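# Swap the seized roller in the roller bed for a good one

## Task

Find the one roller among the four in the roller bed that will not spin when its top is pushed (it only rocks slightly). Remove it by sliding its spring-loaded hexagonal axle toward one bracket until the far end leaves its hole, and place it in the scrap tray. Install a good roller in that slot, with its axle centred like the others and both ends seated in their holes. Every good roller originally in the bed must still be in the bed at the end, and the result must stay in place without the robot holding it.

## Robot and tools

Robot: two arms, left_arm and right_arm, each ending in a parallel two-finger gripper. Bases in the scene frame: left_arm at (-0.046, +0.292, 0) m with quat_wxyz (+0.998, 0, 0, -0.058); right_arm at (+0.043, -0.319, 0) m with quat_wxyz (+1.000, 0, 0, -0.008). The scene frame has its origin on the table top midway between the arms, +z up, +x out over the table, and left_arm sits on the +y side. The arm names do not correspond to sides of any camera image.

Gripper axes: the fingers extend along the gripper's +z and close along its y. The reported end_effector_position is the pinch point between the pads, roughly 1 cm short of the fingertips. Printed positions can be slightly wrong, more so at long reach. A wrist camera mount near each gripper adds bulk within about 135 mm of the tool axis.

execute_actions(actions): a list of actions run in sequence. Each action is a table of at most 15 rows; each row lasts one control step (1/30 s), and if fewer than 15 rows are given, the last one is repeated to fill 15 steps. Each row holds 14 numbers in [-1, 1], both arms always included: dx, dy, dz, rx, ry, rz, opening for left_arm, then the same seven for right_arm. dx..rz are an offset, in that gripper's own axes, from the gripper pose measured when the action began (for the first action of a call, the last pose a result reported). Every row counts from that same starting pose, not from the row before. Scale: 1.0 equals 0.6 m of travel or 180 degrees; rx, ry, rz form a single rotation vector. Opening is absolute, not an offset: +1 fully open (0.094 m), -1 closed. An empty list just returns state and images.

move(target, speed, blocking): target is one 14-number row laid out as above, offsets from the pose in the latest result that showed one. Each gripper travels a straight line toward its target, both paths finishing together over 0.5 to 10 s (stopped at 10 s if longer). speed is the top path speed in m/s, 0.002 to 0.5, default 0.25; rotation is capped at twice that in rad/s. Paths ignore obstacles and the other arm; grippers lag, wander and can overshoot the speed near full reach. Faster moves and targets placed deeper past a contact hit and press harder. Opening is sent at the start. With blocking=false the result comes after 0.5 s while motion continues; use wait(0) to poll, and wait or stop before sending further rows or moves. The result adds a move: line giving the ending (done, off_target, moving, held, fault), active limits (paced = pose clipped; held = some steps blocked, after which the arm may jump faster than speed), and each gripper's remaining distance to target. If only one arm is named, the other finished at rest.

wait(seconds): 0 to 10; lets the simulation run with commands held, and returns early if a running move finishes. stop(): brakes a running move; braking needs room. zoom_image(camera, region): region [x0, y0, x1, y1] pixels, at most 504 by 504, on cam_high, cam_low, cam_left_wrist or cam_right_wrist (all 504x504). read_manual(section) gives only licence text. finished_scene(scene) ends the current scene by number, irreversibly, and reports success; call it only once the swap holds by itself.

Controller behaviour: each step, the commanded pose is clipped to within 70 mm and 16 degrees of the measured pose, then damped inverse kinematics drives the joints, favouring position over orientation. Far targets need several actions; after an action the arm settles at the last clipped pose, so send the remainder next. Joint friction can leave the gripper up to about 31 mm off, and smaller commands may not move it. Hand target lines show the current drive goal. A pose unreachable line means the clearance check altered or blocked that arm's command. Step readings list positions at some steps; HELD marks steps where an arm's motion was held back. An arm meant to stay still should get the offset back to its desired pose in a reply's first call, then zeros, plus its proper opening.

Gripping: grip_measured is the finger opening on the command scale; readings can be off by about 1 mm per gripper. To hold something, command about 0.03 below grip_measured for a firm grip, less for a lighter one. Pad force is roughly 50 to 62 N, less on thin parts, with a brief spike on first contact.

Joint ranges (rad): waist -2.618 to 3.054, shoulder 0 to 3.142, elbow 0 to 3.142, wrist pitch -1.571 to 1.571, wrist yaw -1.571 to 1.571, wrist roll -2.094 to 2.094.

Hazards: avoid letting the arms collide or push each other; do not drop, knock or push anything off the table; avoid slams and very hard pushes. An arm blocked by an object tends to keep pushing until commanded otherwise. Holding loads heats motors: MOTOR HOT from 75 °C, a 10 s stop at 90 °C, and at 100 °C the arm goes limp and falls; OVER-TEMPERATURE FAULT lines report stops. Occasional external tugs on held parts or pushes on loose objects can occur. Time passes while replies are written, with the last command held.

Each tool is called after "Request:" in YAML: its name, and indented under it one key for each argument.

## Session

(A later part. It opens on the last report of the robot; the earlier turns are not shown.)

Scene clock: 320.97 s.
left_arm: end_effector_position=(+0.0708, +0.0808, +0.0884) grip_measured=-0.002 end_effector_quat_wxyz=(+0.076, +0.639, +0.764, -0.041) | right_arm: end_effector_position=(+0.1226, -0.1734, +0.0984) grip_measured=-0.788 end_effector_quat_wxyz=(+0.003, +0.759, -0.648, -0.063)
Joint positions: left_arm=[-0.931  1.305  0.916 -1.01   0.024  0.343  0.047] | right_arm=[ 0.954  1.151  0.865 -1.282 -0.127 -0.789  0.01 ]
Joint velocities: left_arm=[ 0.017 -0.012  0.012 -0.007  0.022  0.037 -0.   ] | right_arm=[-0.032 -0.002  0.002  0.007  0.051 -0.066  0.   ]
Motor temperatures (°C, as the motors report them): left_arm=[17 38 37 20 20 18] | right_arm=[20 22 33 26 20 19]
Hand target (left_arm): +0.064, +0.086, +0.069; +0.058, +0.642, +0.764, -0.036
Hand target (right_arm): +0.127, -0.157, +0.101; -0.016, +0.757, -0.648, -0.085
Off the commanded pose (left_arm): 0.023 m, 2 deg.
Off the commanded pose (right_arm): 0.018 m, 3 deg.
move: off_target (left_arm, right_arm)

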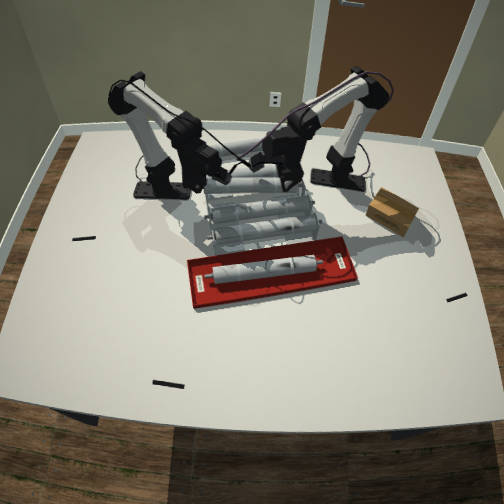

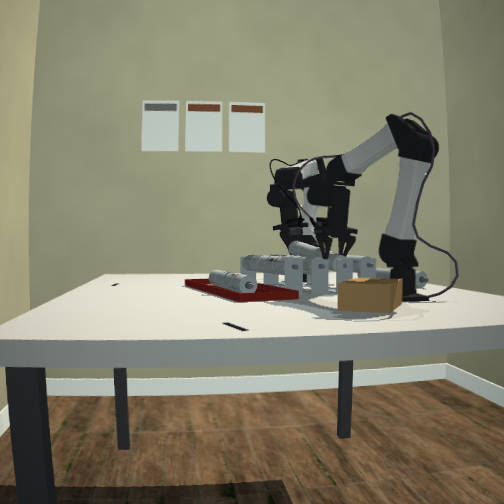

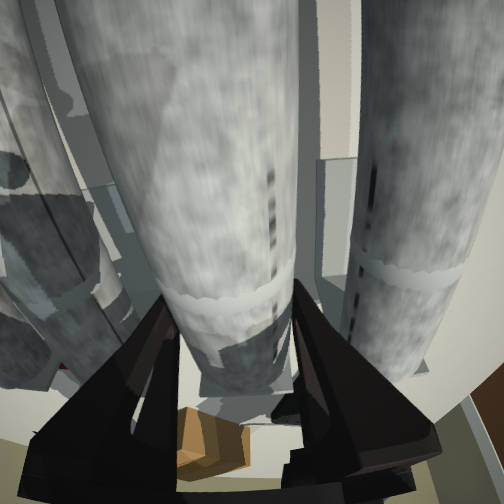

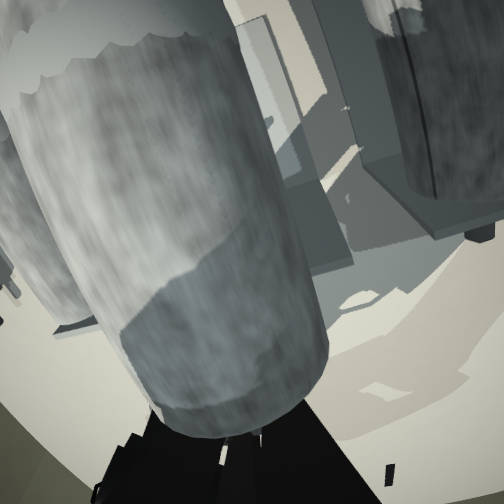

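Request:
move:
  target: [0.02,0,0.0,0,0,0,-0.1,-0.03,0,0.0,-0.16,0,0.02,-0.95]
  speed: 0.035

Request:
zoom_image:
  camera: "cam_low"
  region: [200,200,440,320]

Scene clock: 330.77 s.
left_arm: end_effector_position=(+0.0710, +0.0818, +0.0894) grip_measured=-0.002 end_effector_quat_wxyz=(+0.084, +0.637, +0.765, -0.045) | right_arm: end_effector_position=(+0.1154, -0.1764, +0.1009) grip_measured=-0.792 end_effector_quat_wxyz=(+0.222, +0.713, -0.638, -0.187)
Joint positions: left_arm=[-0.926  1.283  0.901 -0.999  0.027  0.343  0.047] | right_arm=[ 0.768  1.578  1.062 -1.555 -0.324 -1.012  0.01 ]
Joint velocities: left_arm=[-0.012 -0.002 -0.007  0.007 -0.022  0.037  0.   ] | right_arm=[-0.002  0.002 -0.007 -0.007 -0.051  0.022  0.   ]
Motor temperatures (°C, as the motors report them): left_arm=[17 37 36 20 20 18] | right_arm=[20 22 34 24 20 19]
Hand target (left_arm): +0.069, +0.092, +0.086; +0.076, +0.639, +0.764, -0.041
Hand target (right_arm): +0.120, -0.157, +0.102; +0.195, +0.713, -0.638, -0.219
Off the commanded pose (left_arm): 0.011 m, 1 deg.
Off the commanded pose (right_arm): 0.021 m, 5 deg.
move: off_target (left_arm, right_arm)

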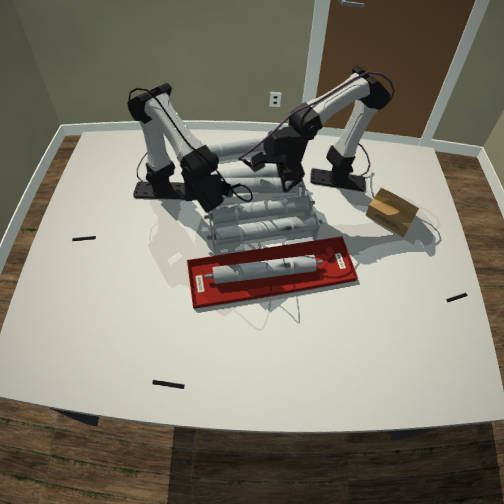

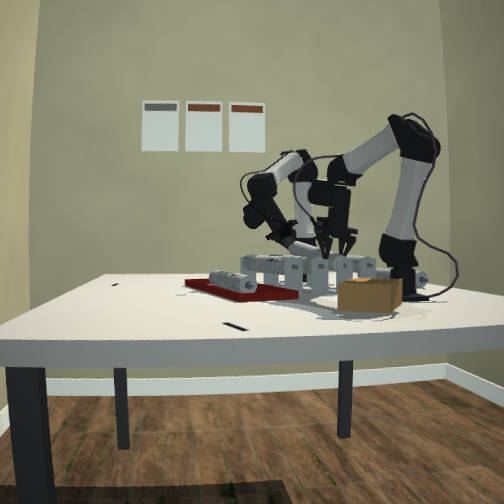

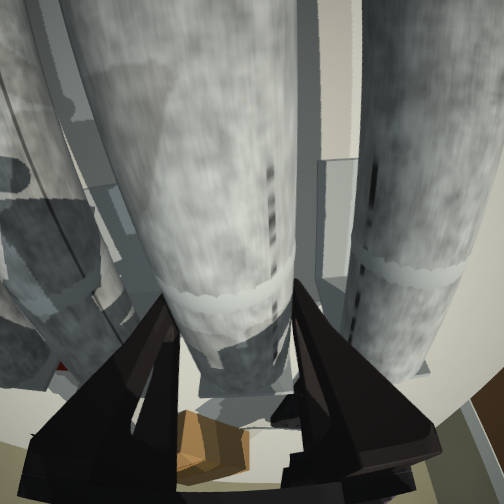

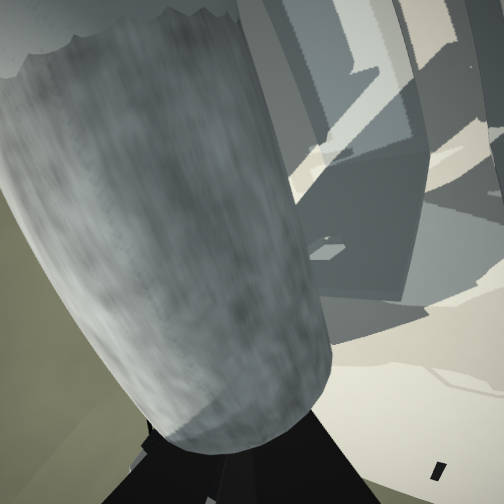

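Region (200, 200, 440, 320) of cam_low's 504x504 image, scaled by 2.100, with more detail than that image has.

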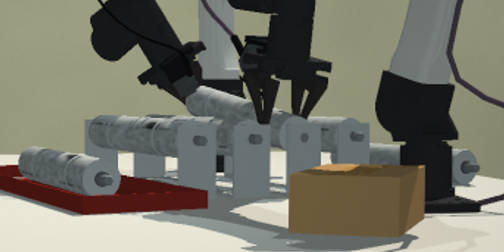

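Request:
move:
  target: [-0.02,0,0.0,0,0,0,-0.1,0.015,-0.01,0,0.22,0,-0.03,-0.95]
  speed: 0.05

Request:
zoom_image:
  camera: "cam_low"
  region: [280,230,400,290]

Scene clock: 341.87 s.
left_arm: end_effector_position=(+0.0702, +0.0807, +0.0898) grip_measured=-0.002 end_effector_quat_wxyz=(+0.078, +0.642, +0.761, -0.041) | right_arm: end_effector_position=(+0.1219, -0.1756, +0.0972) grip_measured=-0.792 end_effector_quat_wxyz=(-0.045, +0.773, -0.632, +0.010)
Joint positions: left_arm=[-0.935  1.299  0.916 -1.012  0.023  0.348  0.047] | right_arm=[ 1.125  1.061  0.814 -1.239  0.04  -0.664  0.01 ]
Joint velocities: left_arm=[ 0.017 -0.007  0.017 -0.022  0.007 -0.037 -0.001] | right_arm=[-0.007 -0.007 -0.012  0.007 -0.007  0.037 -0.   ]
Motor temperatures (°C, as the motors report them): left_arm=[17 36 36 20 20 18] | right_arm=[20 22 33 24 20 19]
Hand target (left_arm): +0.073, +0.070, +0.092; +0.085, +0.637, +0.765, -0.045
Hand target (right_arm): +0.122, -0.185, +0.096; -0.043, +0.777, -0.628, +0.026
Off the commanded pose (left_arm): 0.011 m, 1 deg.
Off the commanded pose (right_arm): 0.009 m, 2 deg.
move: off_target (left_arm)

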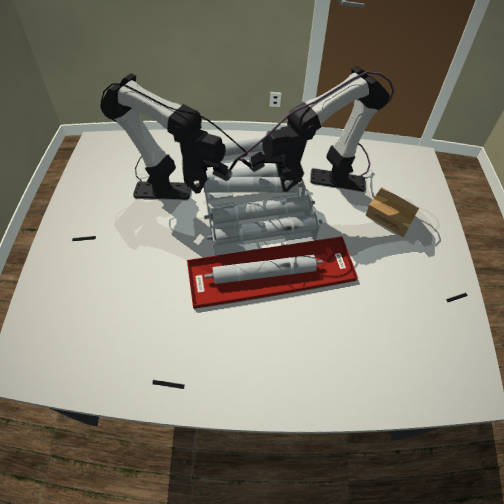

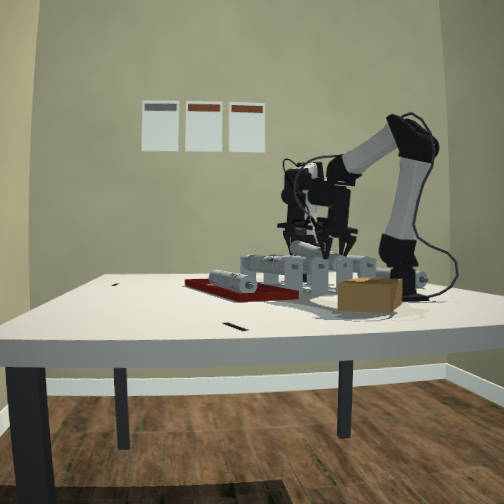

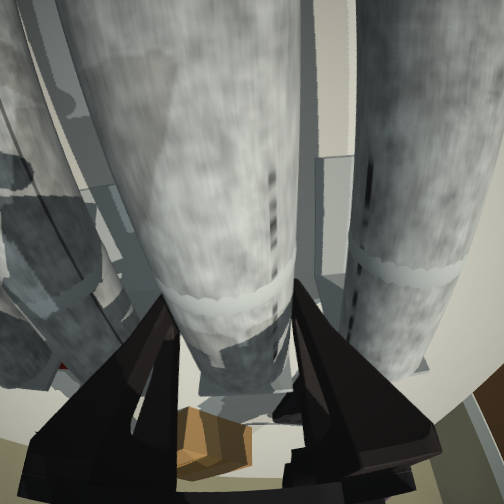

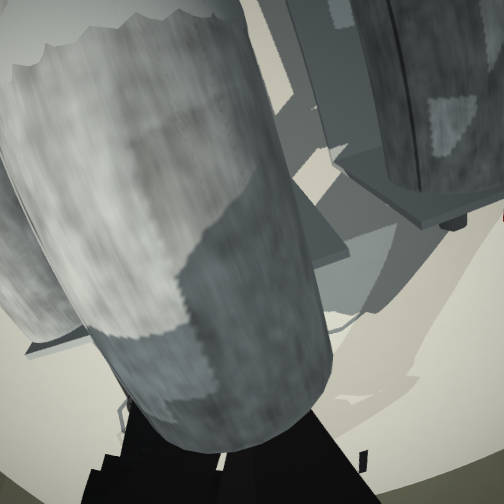

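Region (280, 230, 400, 290) of cam_low's 504x504 image, scaled by 4.200, with more detail than that image has.

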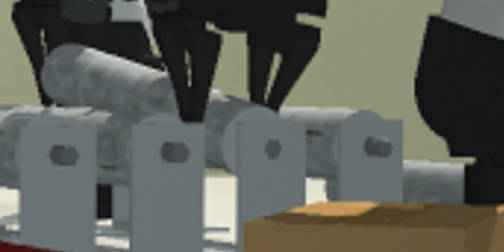

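Request:
move:
  target: [-0.01,0.012,0.03,0.03,0,0,-0.1,0.01,0,0,0,0,0,-0.95]
  speed: 0.015

Request:
zoom_image:
  camera: "cam_low"
  region: [280,230,400,290]

Scene clock: 348.63 s.
left_arm: end_effector_position=(+0.0710, +0.0812, +0.0886) grip_measured=-0.002 end_effector_quat_wxyz=(+0.050, +0.646, +0.757, -0.078) | right_arm: end_effector_position=(+0.1216, -0.1754, +0.0971) grip_measured=-0.792 end_effector_quat_wxyz=(-0.044, +0.771, -0.635, +0.002)
Joint positions: left_arm=[-0.859  1.333  0.936 -1.035  0.124  0.428  0.047] | right_arm=[ 1.108  1.061  0.814 -1.238  0.022 -0.673  0.01 ]
Joint velocities: left_arm=[ 0.002 -0.012 -0.017 -0.051  0.037 -0.007  0.001] | right_arm=[ 0.002  0.022 -0.017  0.066  0.022 -0.037 -0.001]
Motor temperatures (°C, as the motors report them): left_arm=[17 35 37 21 20 18] | right_arm=[20 22 33 24 20 19]
Hand target (left_arm): +0.079, +0.075, +0.074; +0.049, +0.645, +0.759, -0.076
Hand target (right_arm): +0.123, -0.181, +0.097; -0.045, +0.773, -0.632, +0.010
Off the commanded pose (left_arm): 0.019 m, 0 deg.
Off the commanded pose (right_arm): 0.006 m, 1 deg.
move: off_target (left_arm)

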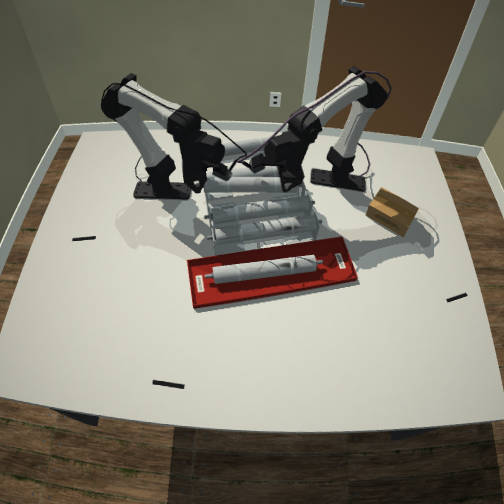

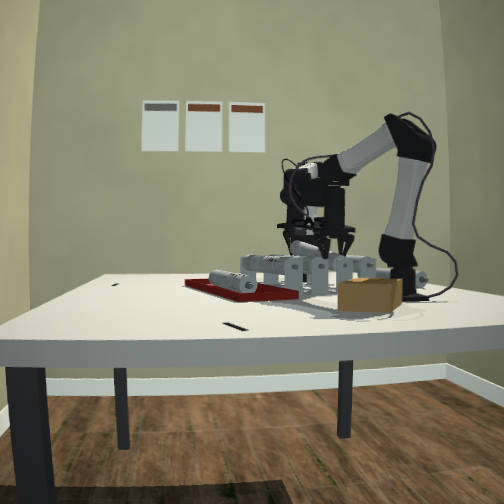

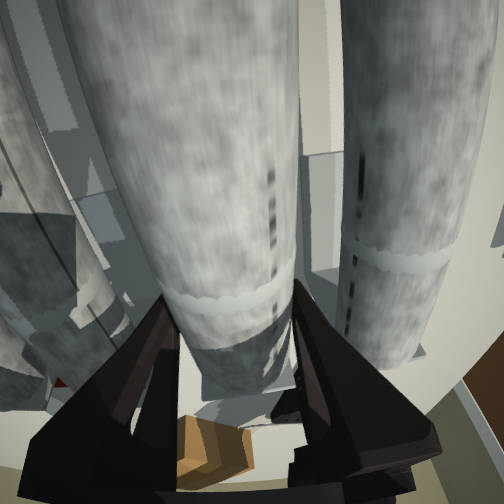

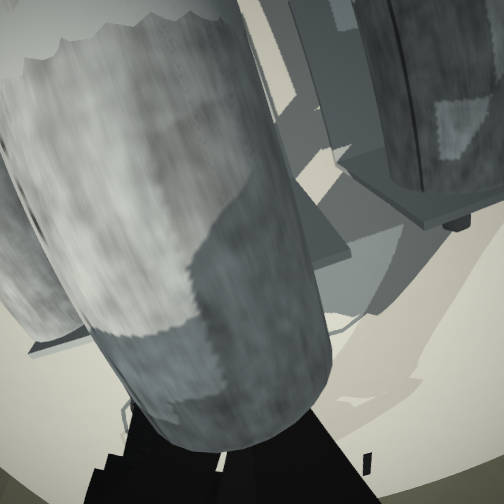

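Region (280, 230, 400, 290) of cam_low's 504x504 image, scaled by 4.200, with more detail than that image has.

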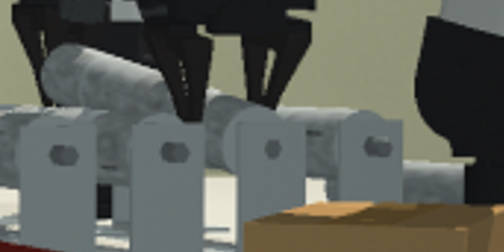

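Request:
move:
  target: [0.08,0,-0.01,0,0,0,-0.1,-0.07,0,0.0,0,0,0,-0.95]
  speed: 0.02

Request:
zoom_image:
  camera: "cam_low"
  region: [280,230,400,290]

Scene clock: 355.30 s.
left_arm: end_effector_position=(+0.0676, +0.0967, +0.0880) grip_measured=-0.002 end_effector_quat_wxyz=(+0.080, +0.651, +0.746, -0.114) | right_arm: end_effector_position=(+0.1105, -0.1677, +0.0950) grip_measured=-0.792 end_effector_quat_wxyz=(+0.001, +0.767, -0.641, +0.037)
Joint positions: left_arm=[-0.78   1.205  0.829 -0.993  0.195  0.52   0.047] | right_arm=[ 1.237  1.185  0.874 -1.286  0.069 -0.528  0.01 ]
Joint velocities: left_arm=[-0.007  0.012 -0.027 -0.007  0.037 -0.051  0.   ] | right_arm=[ 0.012 -0.012 -0.007  0.022 -0.066  0.022 -0.001]
Motor temperatures (°C, as the motors report them): left_arm=[17 35 36 21 20 18] | right_arm=[20 22 33 24 20 19]
Hand target (left_arm): +0.063, +0.126, +0.086; +0.050, +0.647, +0.757, -0.078
Hand target (right_arm): +0.112, -0.137, +0.102; -0.043, +0.772, -0.634, +0.002
Off the commanded pose (left_arm): 0.033 m, 6 deg.
Off the commanded pose (right_arm): 0.034 m, 7 deg.
move: off_target (left_arm, right_arm)

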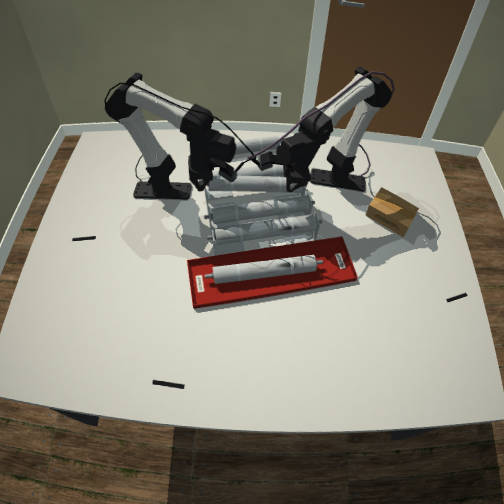

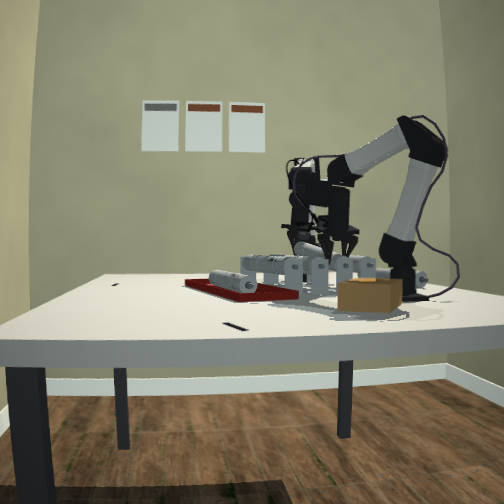

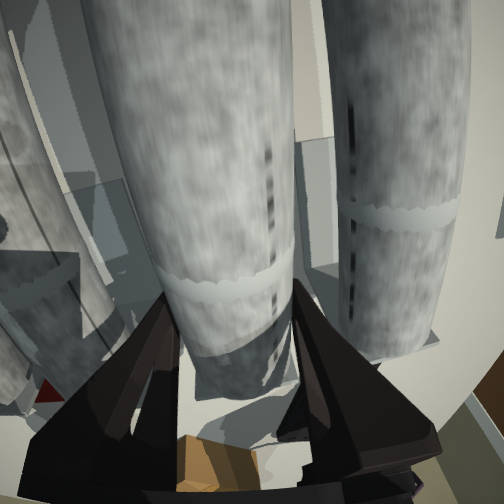

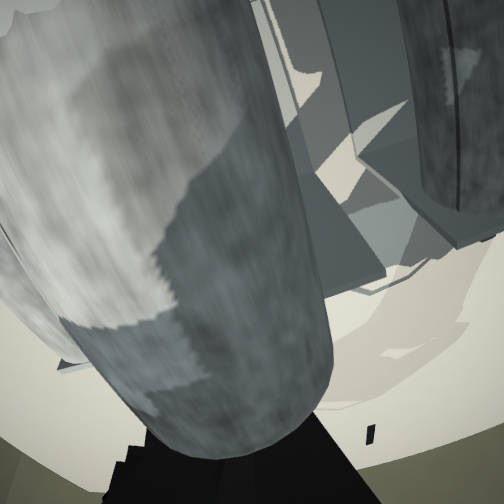

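Region (280, 230, 400, 290) of cam_low's 504x504 image, scaled by 4.200, with more detail than that image has.

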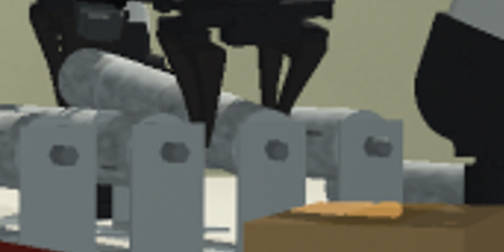

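It's entering. Continue, steering the -y end toward +x.

Request:
move:
  target: [0.08,0,-0.03,0,0,0,-0.1,-0.08,-0.04,-0.01,0,0,0,-0.95]
  speed: 0.02

Request:
zoom_image:
  camera: "cam_high"
  region: [160,110,380,330]

Scene clock: 359.90 s.
left_arm: end_effector_position=(+0.0695, +0.0985, +0.0911) grip_measured=-0.002 end_effector_quat_wxyz=(+0.121, +0.636, +0.742, -0.174) | right_arm: end_effector_position=(+0.1180, -0.1677, +0.1101) grip_measured=-0.792 end_effector_quat_wxyz=(+0.063, +0.760, -0.641, +0.082)
Joint positions: left_arm=[-0.668  1.114  0.747 -0.925  0.328  0.586  0.047] | right_arm=[ 1.237  1.341  1.024 -1.43   0.11  -0.51   0.01 ]
Joint velocities: left_arm=[ 0.012  0.007 -0.002 -0.051  0.037 -0.007  0.001] | right_arm=[ 0.002 -0.022 -0.002 -0.095  0.037  0.051 -0.   ]
Motor temperatures (°C, as the motors report them): left_arm=[17 35 36 20 20 18] | right_arm=[20 22 34 24 20 19]
Hand target (left_arm): +0.061, +0.139, +0.090; +0.082, +0.652, +0.745, -0.117
Hand target (right_arm): +0.123, -0.121, +0.106; +0.001, +0.768, -0.640, +0.037
Off the commanded pose (left_arm): 0.050 m, 9 deg.
Off the commanded pose (right_arm): 0.053 m, 9 deg.
move: off_target (left_arm, right_arm)

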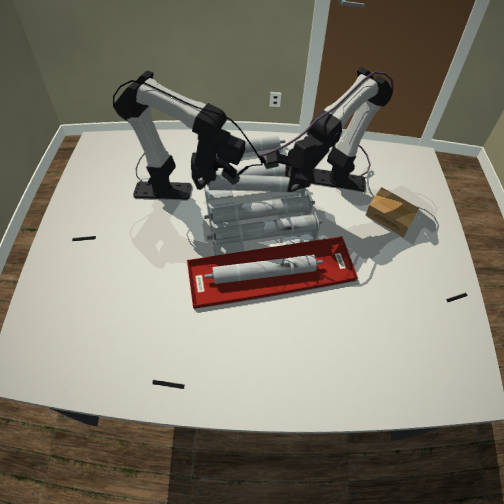

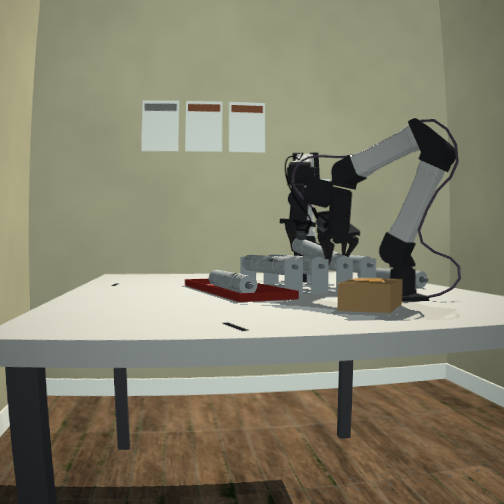

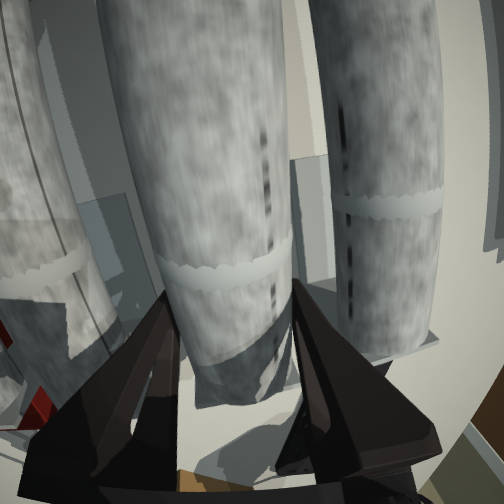

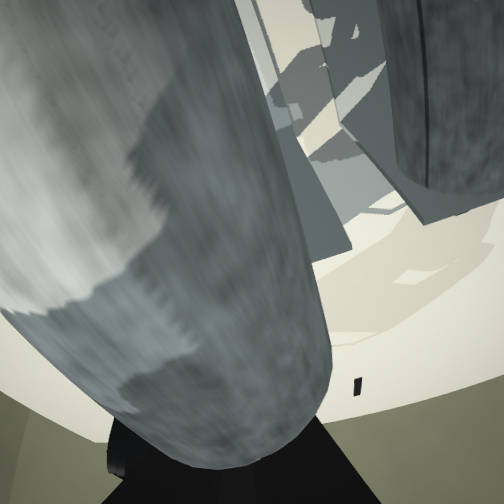

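Region (160, 110, 380, 330) of cam_high's 504x504 image, scaled by 2.291, with more detail than that image has.

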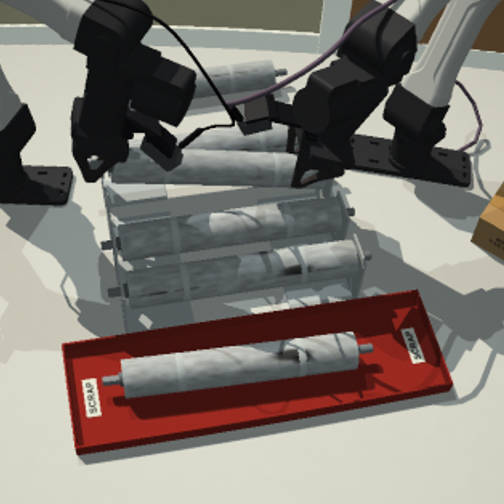

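Request:
move:
  target: [0.04,0,-0.01,0,0.04,0,-0.1,-0.04,-0.02,0.035,0,0,0,-0.95]
  speed: 0.02

Request:
zoom_image:
  camera: "cam_low"
  region: [280,230,400,290]

Scene clock: 366.67 s.
left_arm: end_effector_position=(+0.0697, +0.0981, +0.0890) grip_measured=-0.002 end_effector_quat_wxyz=(+0.111, +0.633, +0.746, -0.175) | right_arm: end_effector_position=(+0.1210, -0.1731, +0.1026) grip_measured=-0.791 end_effector_quat_wxyz=(+0.095, +0.757, -0.639, +0.104)
Joint positions: left_arm=[-0.668  1.135  0.755 -0.929  0.328  0.578  0.047] | right_arm=[ 1.23   1.401  1.024 -1.445  0.13  -0.51   0.01 ]
Joint velocities: left_arm=[ 0.007  0.012 -0.017 -0.081 -0.037  0.007 -0.   ] | right_arm=[-0.012  0.007  0.007 -0.007 -0.007 -0.037  0.   ]
Motor temperatures (°C, as the motors report them): left_arm=[17 35 37 20 21 18] | right_arm=[20 22 34 25 20 19]
Hand target (left_arm): +0.066, +0.121, +0.087; +0.075, +0.645, +0.748, -0.137
Hand target (right_arm): +0.126, -0.149, +0.088; +0.064, +0.760, -0.641, +0.082
Off the commanded pose (left_arm): 0.025 m, 6 deg.
Off the commanded pose (right_arm): 0.032 m, 4 deg.
move: off_target (left_arm, right_arm)

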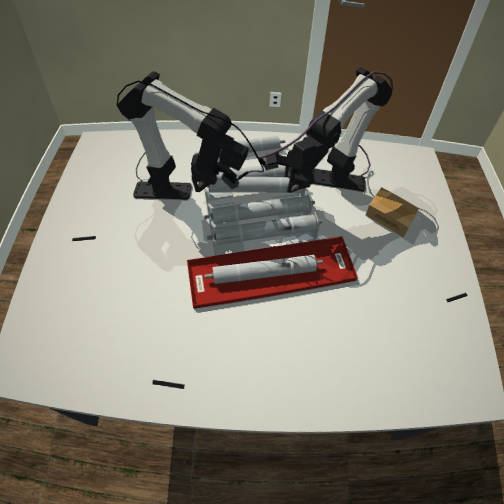

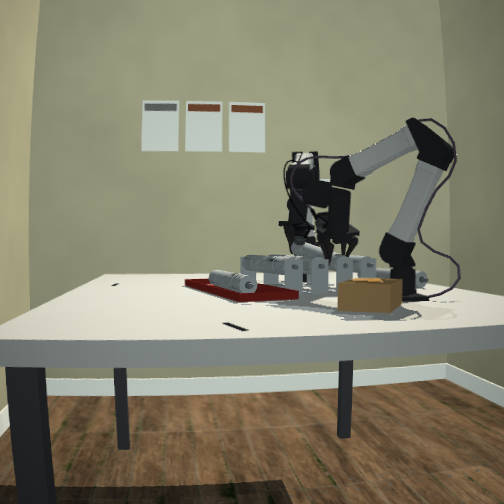

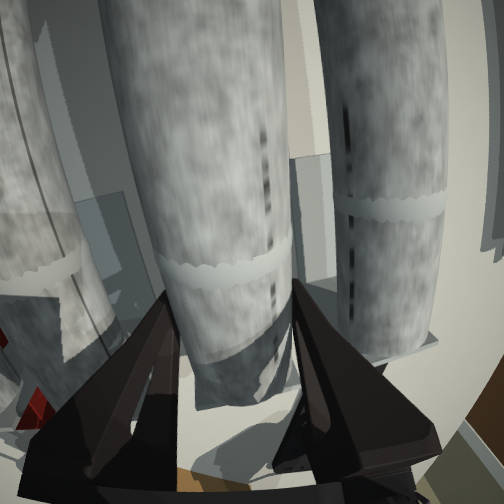

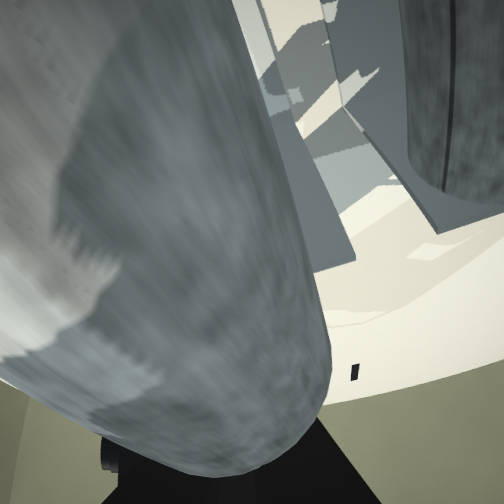

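Region (280, 230, 400, 290) of cam_low's 504x504 image, scaled by 4.200, with more detail than that image has.

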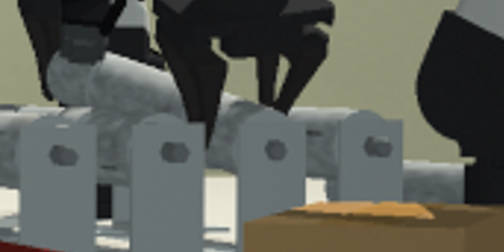

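Request:
move:
  target: [0,0,0,0,0,0,0.4,0,0,0,0,0,0,-0.3]

Request:
move:
  target: [0.02,0,-0.1,0,0.1,0,0.4,0.09,0,0.0,0,-0.18,0,-1]
  speed: 0.05

Request:
zoom_image:
  camera: "cam_high"
  region: [160,110,380,330]

Request:
zoom_image:
  camera: "cam_low"
  region: [200,200,440,320]

Scene clock: 370.80 s.
left_arm: end_effector_position=(+0.0700, +0.0976, +0.0892) grip_measured=+0.399 end_effector_quat_wxyz=(+0.112, +0.632, +0.746, -0.175) | right_arm: end_effector_position=(+0.1209, -0.1739, +0.1028) grip_measured=-0.302 end_effector_quat_wxyz=(+0.096, +0.757, -0.638, +0.105)
Joint positions: left_arm=[-0.668  1.135  0.755 -0.927  0.329  0.577  0.066] | right_arm=[ 1.23   1.401  1.024 -1.448  0.132 -0.51   0.033]
Joint velocities: left_arm=[-0.002  0.012  0.012 -0.007  0.022  0.007 -0.002] | right_arm=[-0.007 -0.007 -0.017  0.022 -0.022 -0.037 -0.   ]
Motor temperatures (°C, as the motors report them): left_arm=[17 35 37 20 21 18] | right_arm=[20 22 33 25 20 19]
Hand target (left_arm): +0.070, +0.098, +0.089; +0.111, +0.633, +0.746, -0.175
Hand target (right_arm): +0.121, -0.173, +0.103; +0.095, +0.757, -0.639, +0.104
Off the commanded pose (left_arm): 0.001 m, 0 deg.
Off the commanded pose (right_arm): 0.001 m, 0 deg.
move: done

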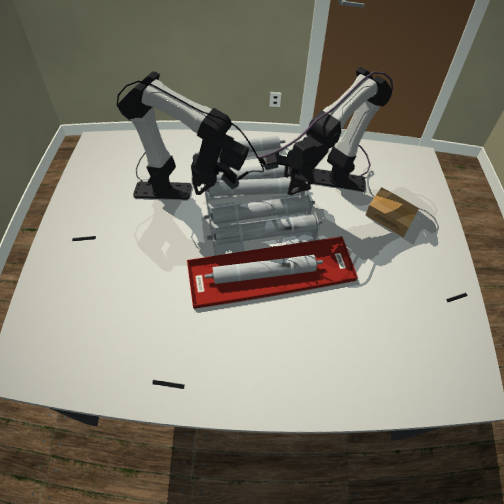

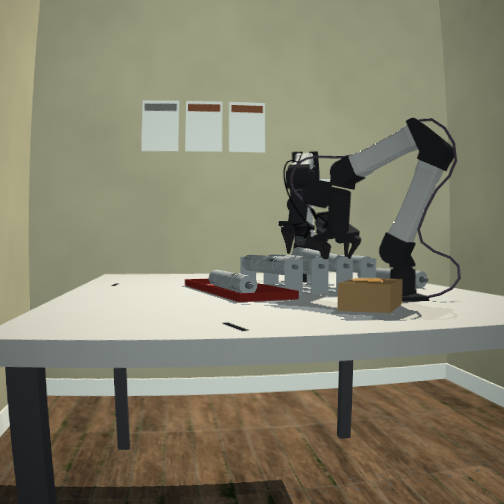

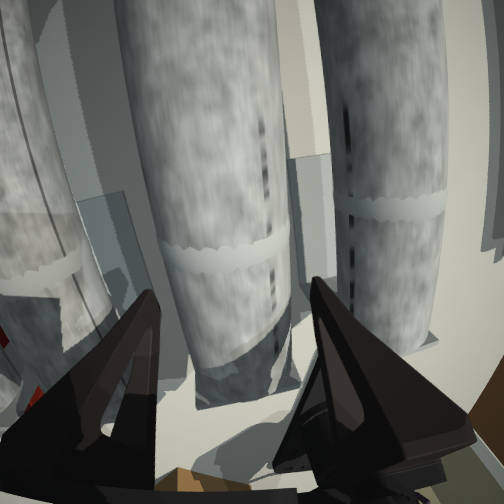

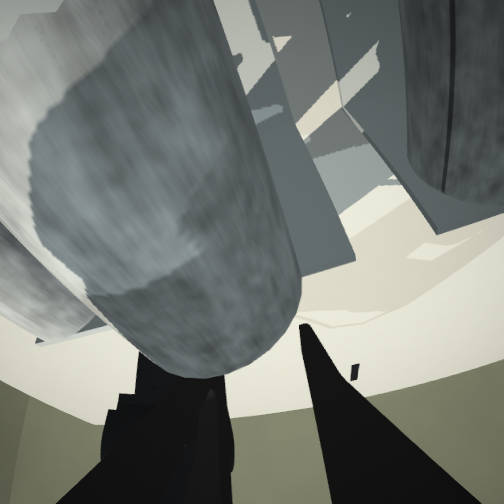

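Scene clock: 376.90 s.
left_arm: end_effector_position=(+0.0715, +0.1312, +0.1386) grip_measured=+0.399 end_effector_quat_wxyz=(+0.003, +0.643, +0.762, -0.083) | right_arm: end_effector_position=(+0.1407, -0.2181, +0.1249) grip_measured=-0.980 end_effector_quat_wxyz=(-0.099, +0.758, -0.636, -0.107)
Joint positions: left_arm=[-0.681  1.265  1.092 -1.375  0.166  0.602  0.066] | right_arm=[ 0.48   0.92   0.838 -1.388 -0.275 -1.267  0.001]
Joint velocities: left_arm=[ 0.002 -0.007 -0.007 -0.051 -0.022 -0.022  0.001] | right_arm=[-0.002 -0.002 -0.007 -0.037  0.037 -0.095 -0.   ]
Motor temperatures (°C, as the motors report them): left_arm=[17 34 38 20 21 18] | right_arm=[20 22 33 24 20 19]
Hand target (left_arm): +0.071, +0.131, +0.138; -0.006, +0.651, +0.755, -0.075
Hand target (right_arm): +0.132, -0.222, +0.119; -0.088, +0.757, -0.638, -0.115
Off the commanded pose (left_arm): 0.002 m, 2 deg.
Off the commanded pose (right_arm): 0.015 m, 2 deg.
move: off_target (right_arm)

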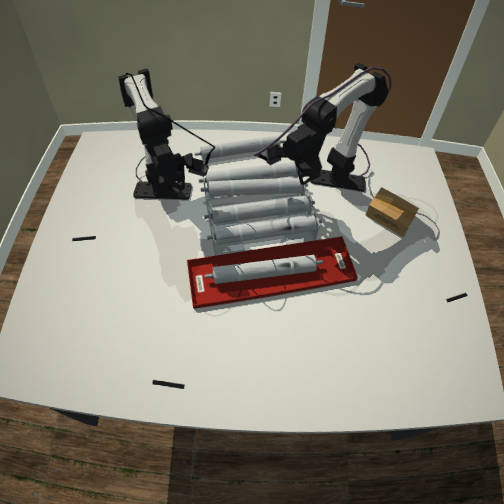

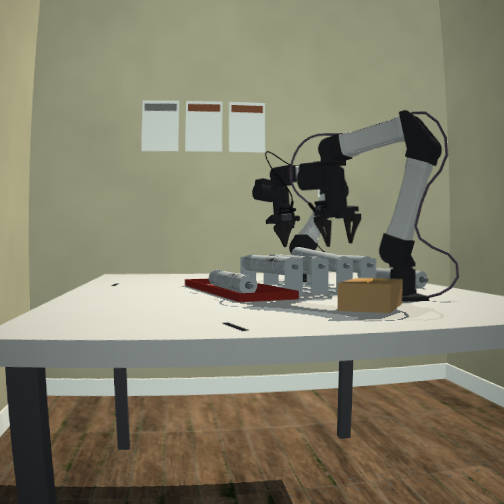

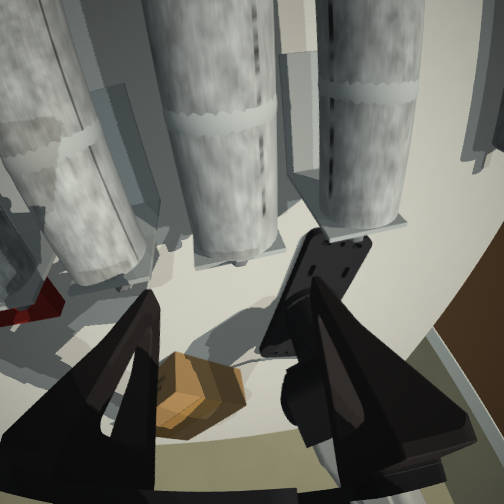

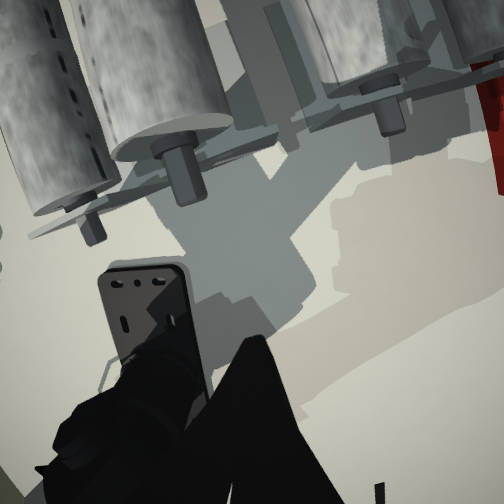

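Region (160, 110, 380, 330) of cam_high's 504x504 image, scaled by 2.291, with more detail than that image has.

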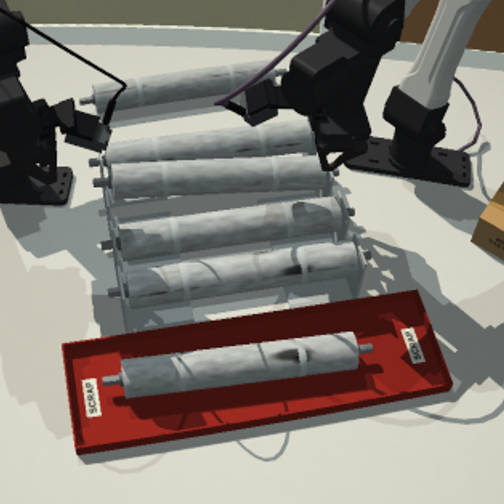

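Region (200, 200, 440, 320) of cam_low's 504x504 image, scaled by 2.100, with more detail than that image has.

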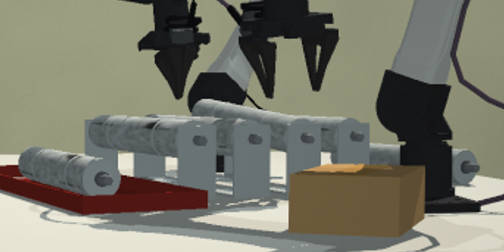

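Request:
move:
  target: [-0.16,0.0,0.125,0,0,0,0.4,-0.027,0.055,0.055,0,0,0,-1]
  speed: 0.05

Request:
move:
  target: [0,0,0,0,0,0,-0.1,0,0,0,0,0,0,-1]

Request:
zoom_image:
  camera: "cam_low"
  region: [200,200,440,320]

Scene clock: 386.30 s.
left_arm: end_effector_position=(+0.0785, +0.0344, +0.0744) grip_measured=+0.399 end_effector_quat_wxyz=(-0.001, +0.643, +0.761, -0.087) | right_arm: end_effector_position=(+0.1045, -0.1996, +0.1022) grip_measured=-0.980 end_effector_quat_wxyz=(-0.094, +0.758, -0.636, -0.110)
Joint positions: left_arm=[-0.904  1.598  1.118 -1.038  0.165  0.377  0.066] | right_arm=[ 0.811  0.806  0.708 -1.298 -0.233 -0.931  0.001]
Joint velocities: left_arm=[-0.002 -0.002 -0.002  0.037 -0.051 -0.007 -0.   ] | right_arm=[-0.002  0.007  0.007  0.051 -0.066  0.081 -0.   ]
Motor temperatures (°C, as the motors report them): left_arm=[17 34 38 20 20 18] | right_arm=[20 22 32 24 20 19]
Hand target (left_arm): +0.079, +0.028, +0.073; +0.002, +0.643, +0.761, -0.086
Hand target (right_arm): +0.104, -0.201, +0.097; -0.096, +0.758, -0.636, -0.107
Off the commanded pose (left_arm): 0.007 m, 1 deg.
Off the commanded pose (right_arm): 0.005 m, 1 deg.
move: done

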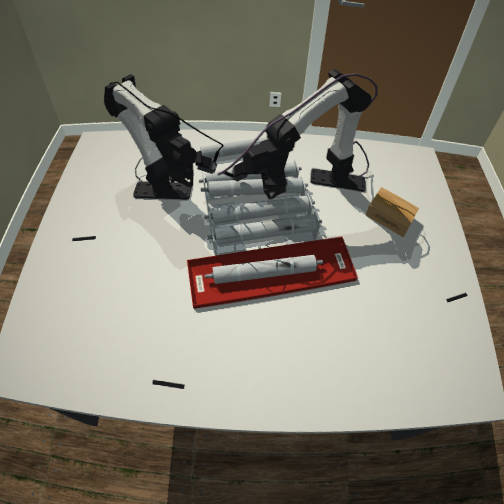

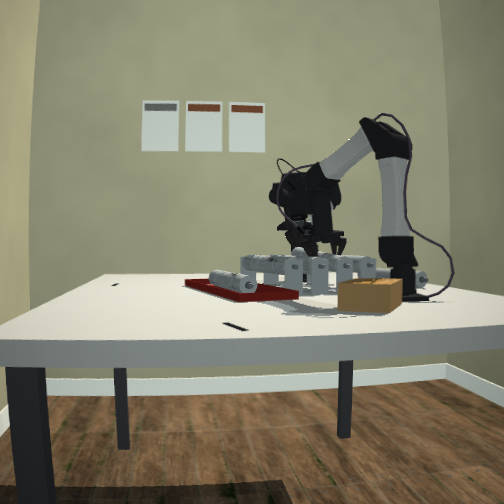

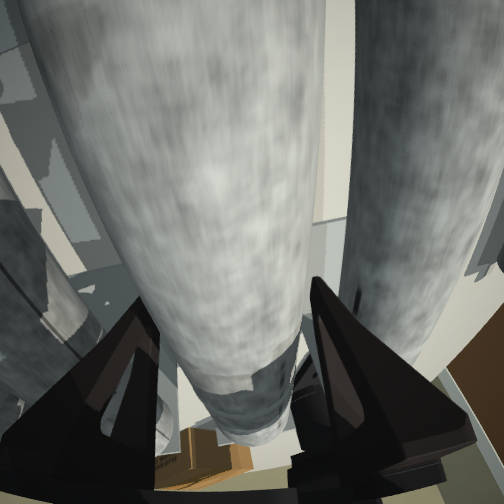

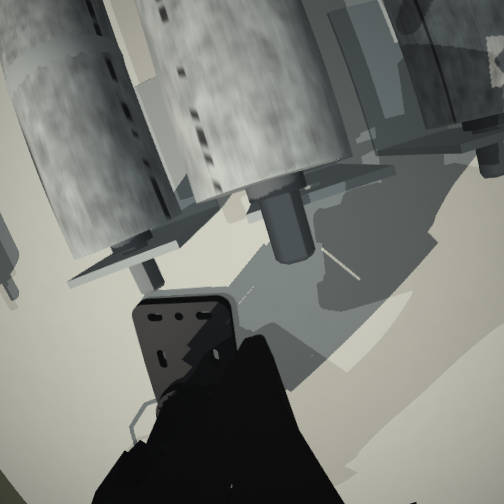

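Scene clock: 386.80 s.
left_arm: end_effector_position=(+0.0780, +0.0343, +0.0745) grip_measured=-0.001 end_effector_quat_wxyz=(-0.002, +0.643, +0.761, -0.088) | right_arm: end_effector_position=(+0.1045, -0.1996, +0.1022) grip_measured=-0.980 end_effector_quat_wxyz=(-0.094, +0.758, -0.636, -0.110)
Joint positions: left_arm=[-0.904  1.598  1.118 -1.038  0.169  0.377  0.047] | right_arm=[ 0.811  0.806  0.708 -1.298 -0.233 -0.931  0.001]
Joint velocities: left_arm=[-0.007 -0.012  0.002 -0.022 -0.051 -0.037 -0.001] | right_arm=[-0.002 -0.002 -0.002  0.037 -0.022 -0.022 -0.   ]
Motor temperatures (°C, as the motors report them): left_arm=[17 34 38 20 20 18] | right_arm=[20 22 32 24 20 19]
Hand target (left_arm): +0.079, +0.034, +0.074; -0.001, +0.643, +0.761, -0.087
Hand target (right_arm): +0.105, -0.200, +0.102; -0.094, +0.758, -0.636, -0.110
Off the commanded pose (left_arm): 0.001 m, 0 deg.
Off the commanded pose (right_arm): 0.000 m, 0 deg.
move: done

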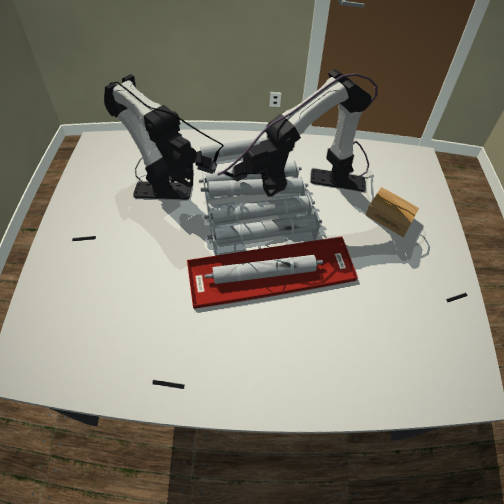

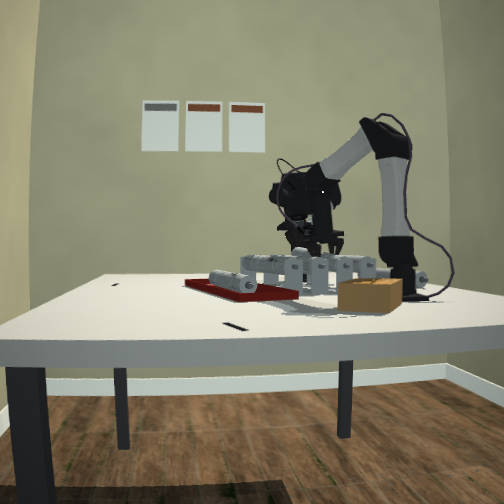

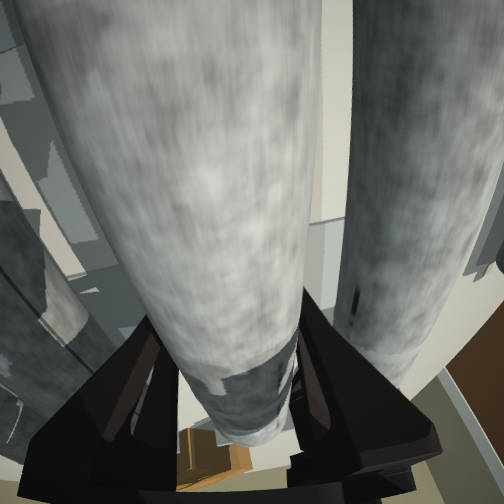

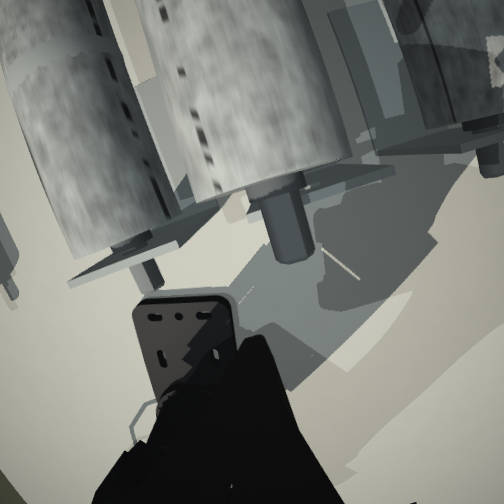

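Region (200, 200, 440, 320) of cam_low's 504x504 image, scaled by 2.100, with more detail than that image has.

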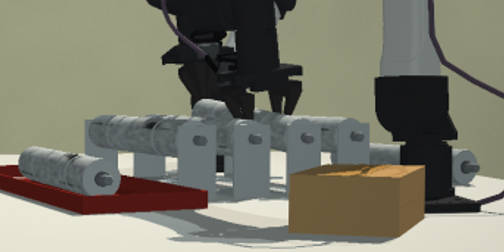

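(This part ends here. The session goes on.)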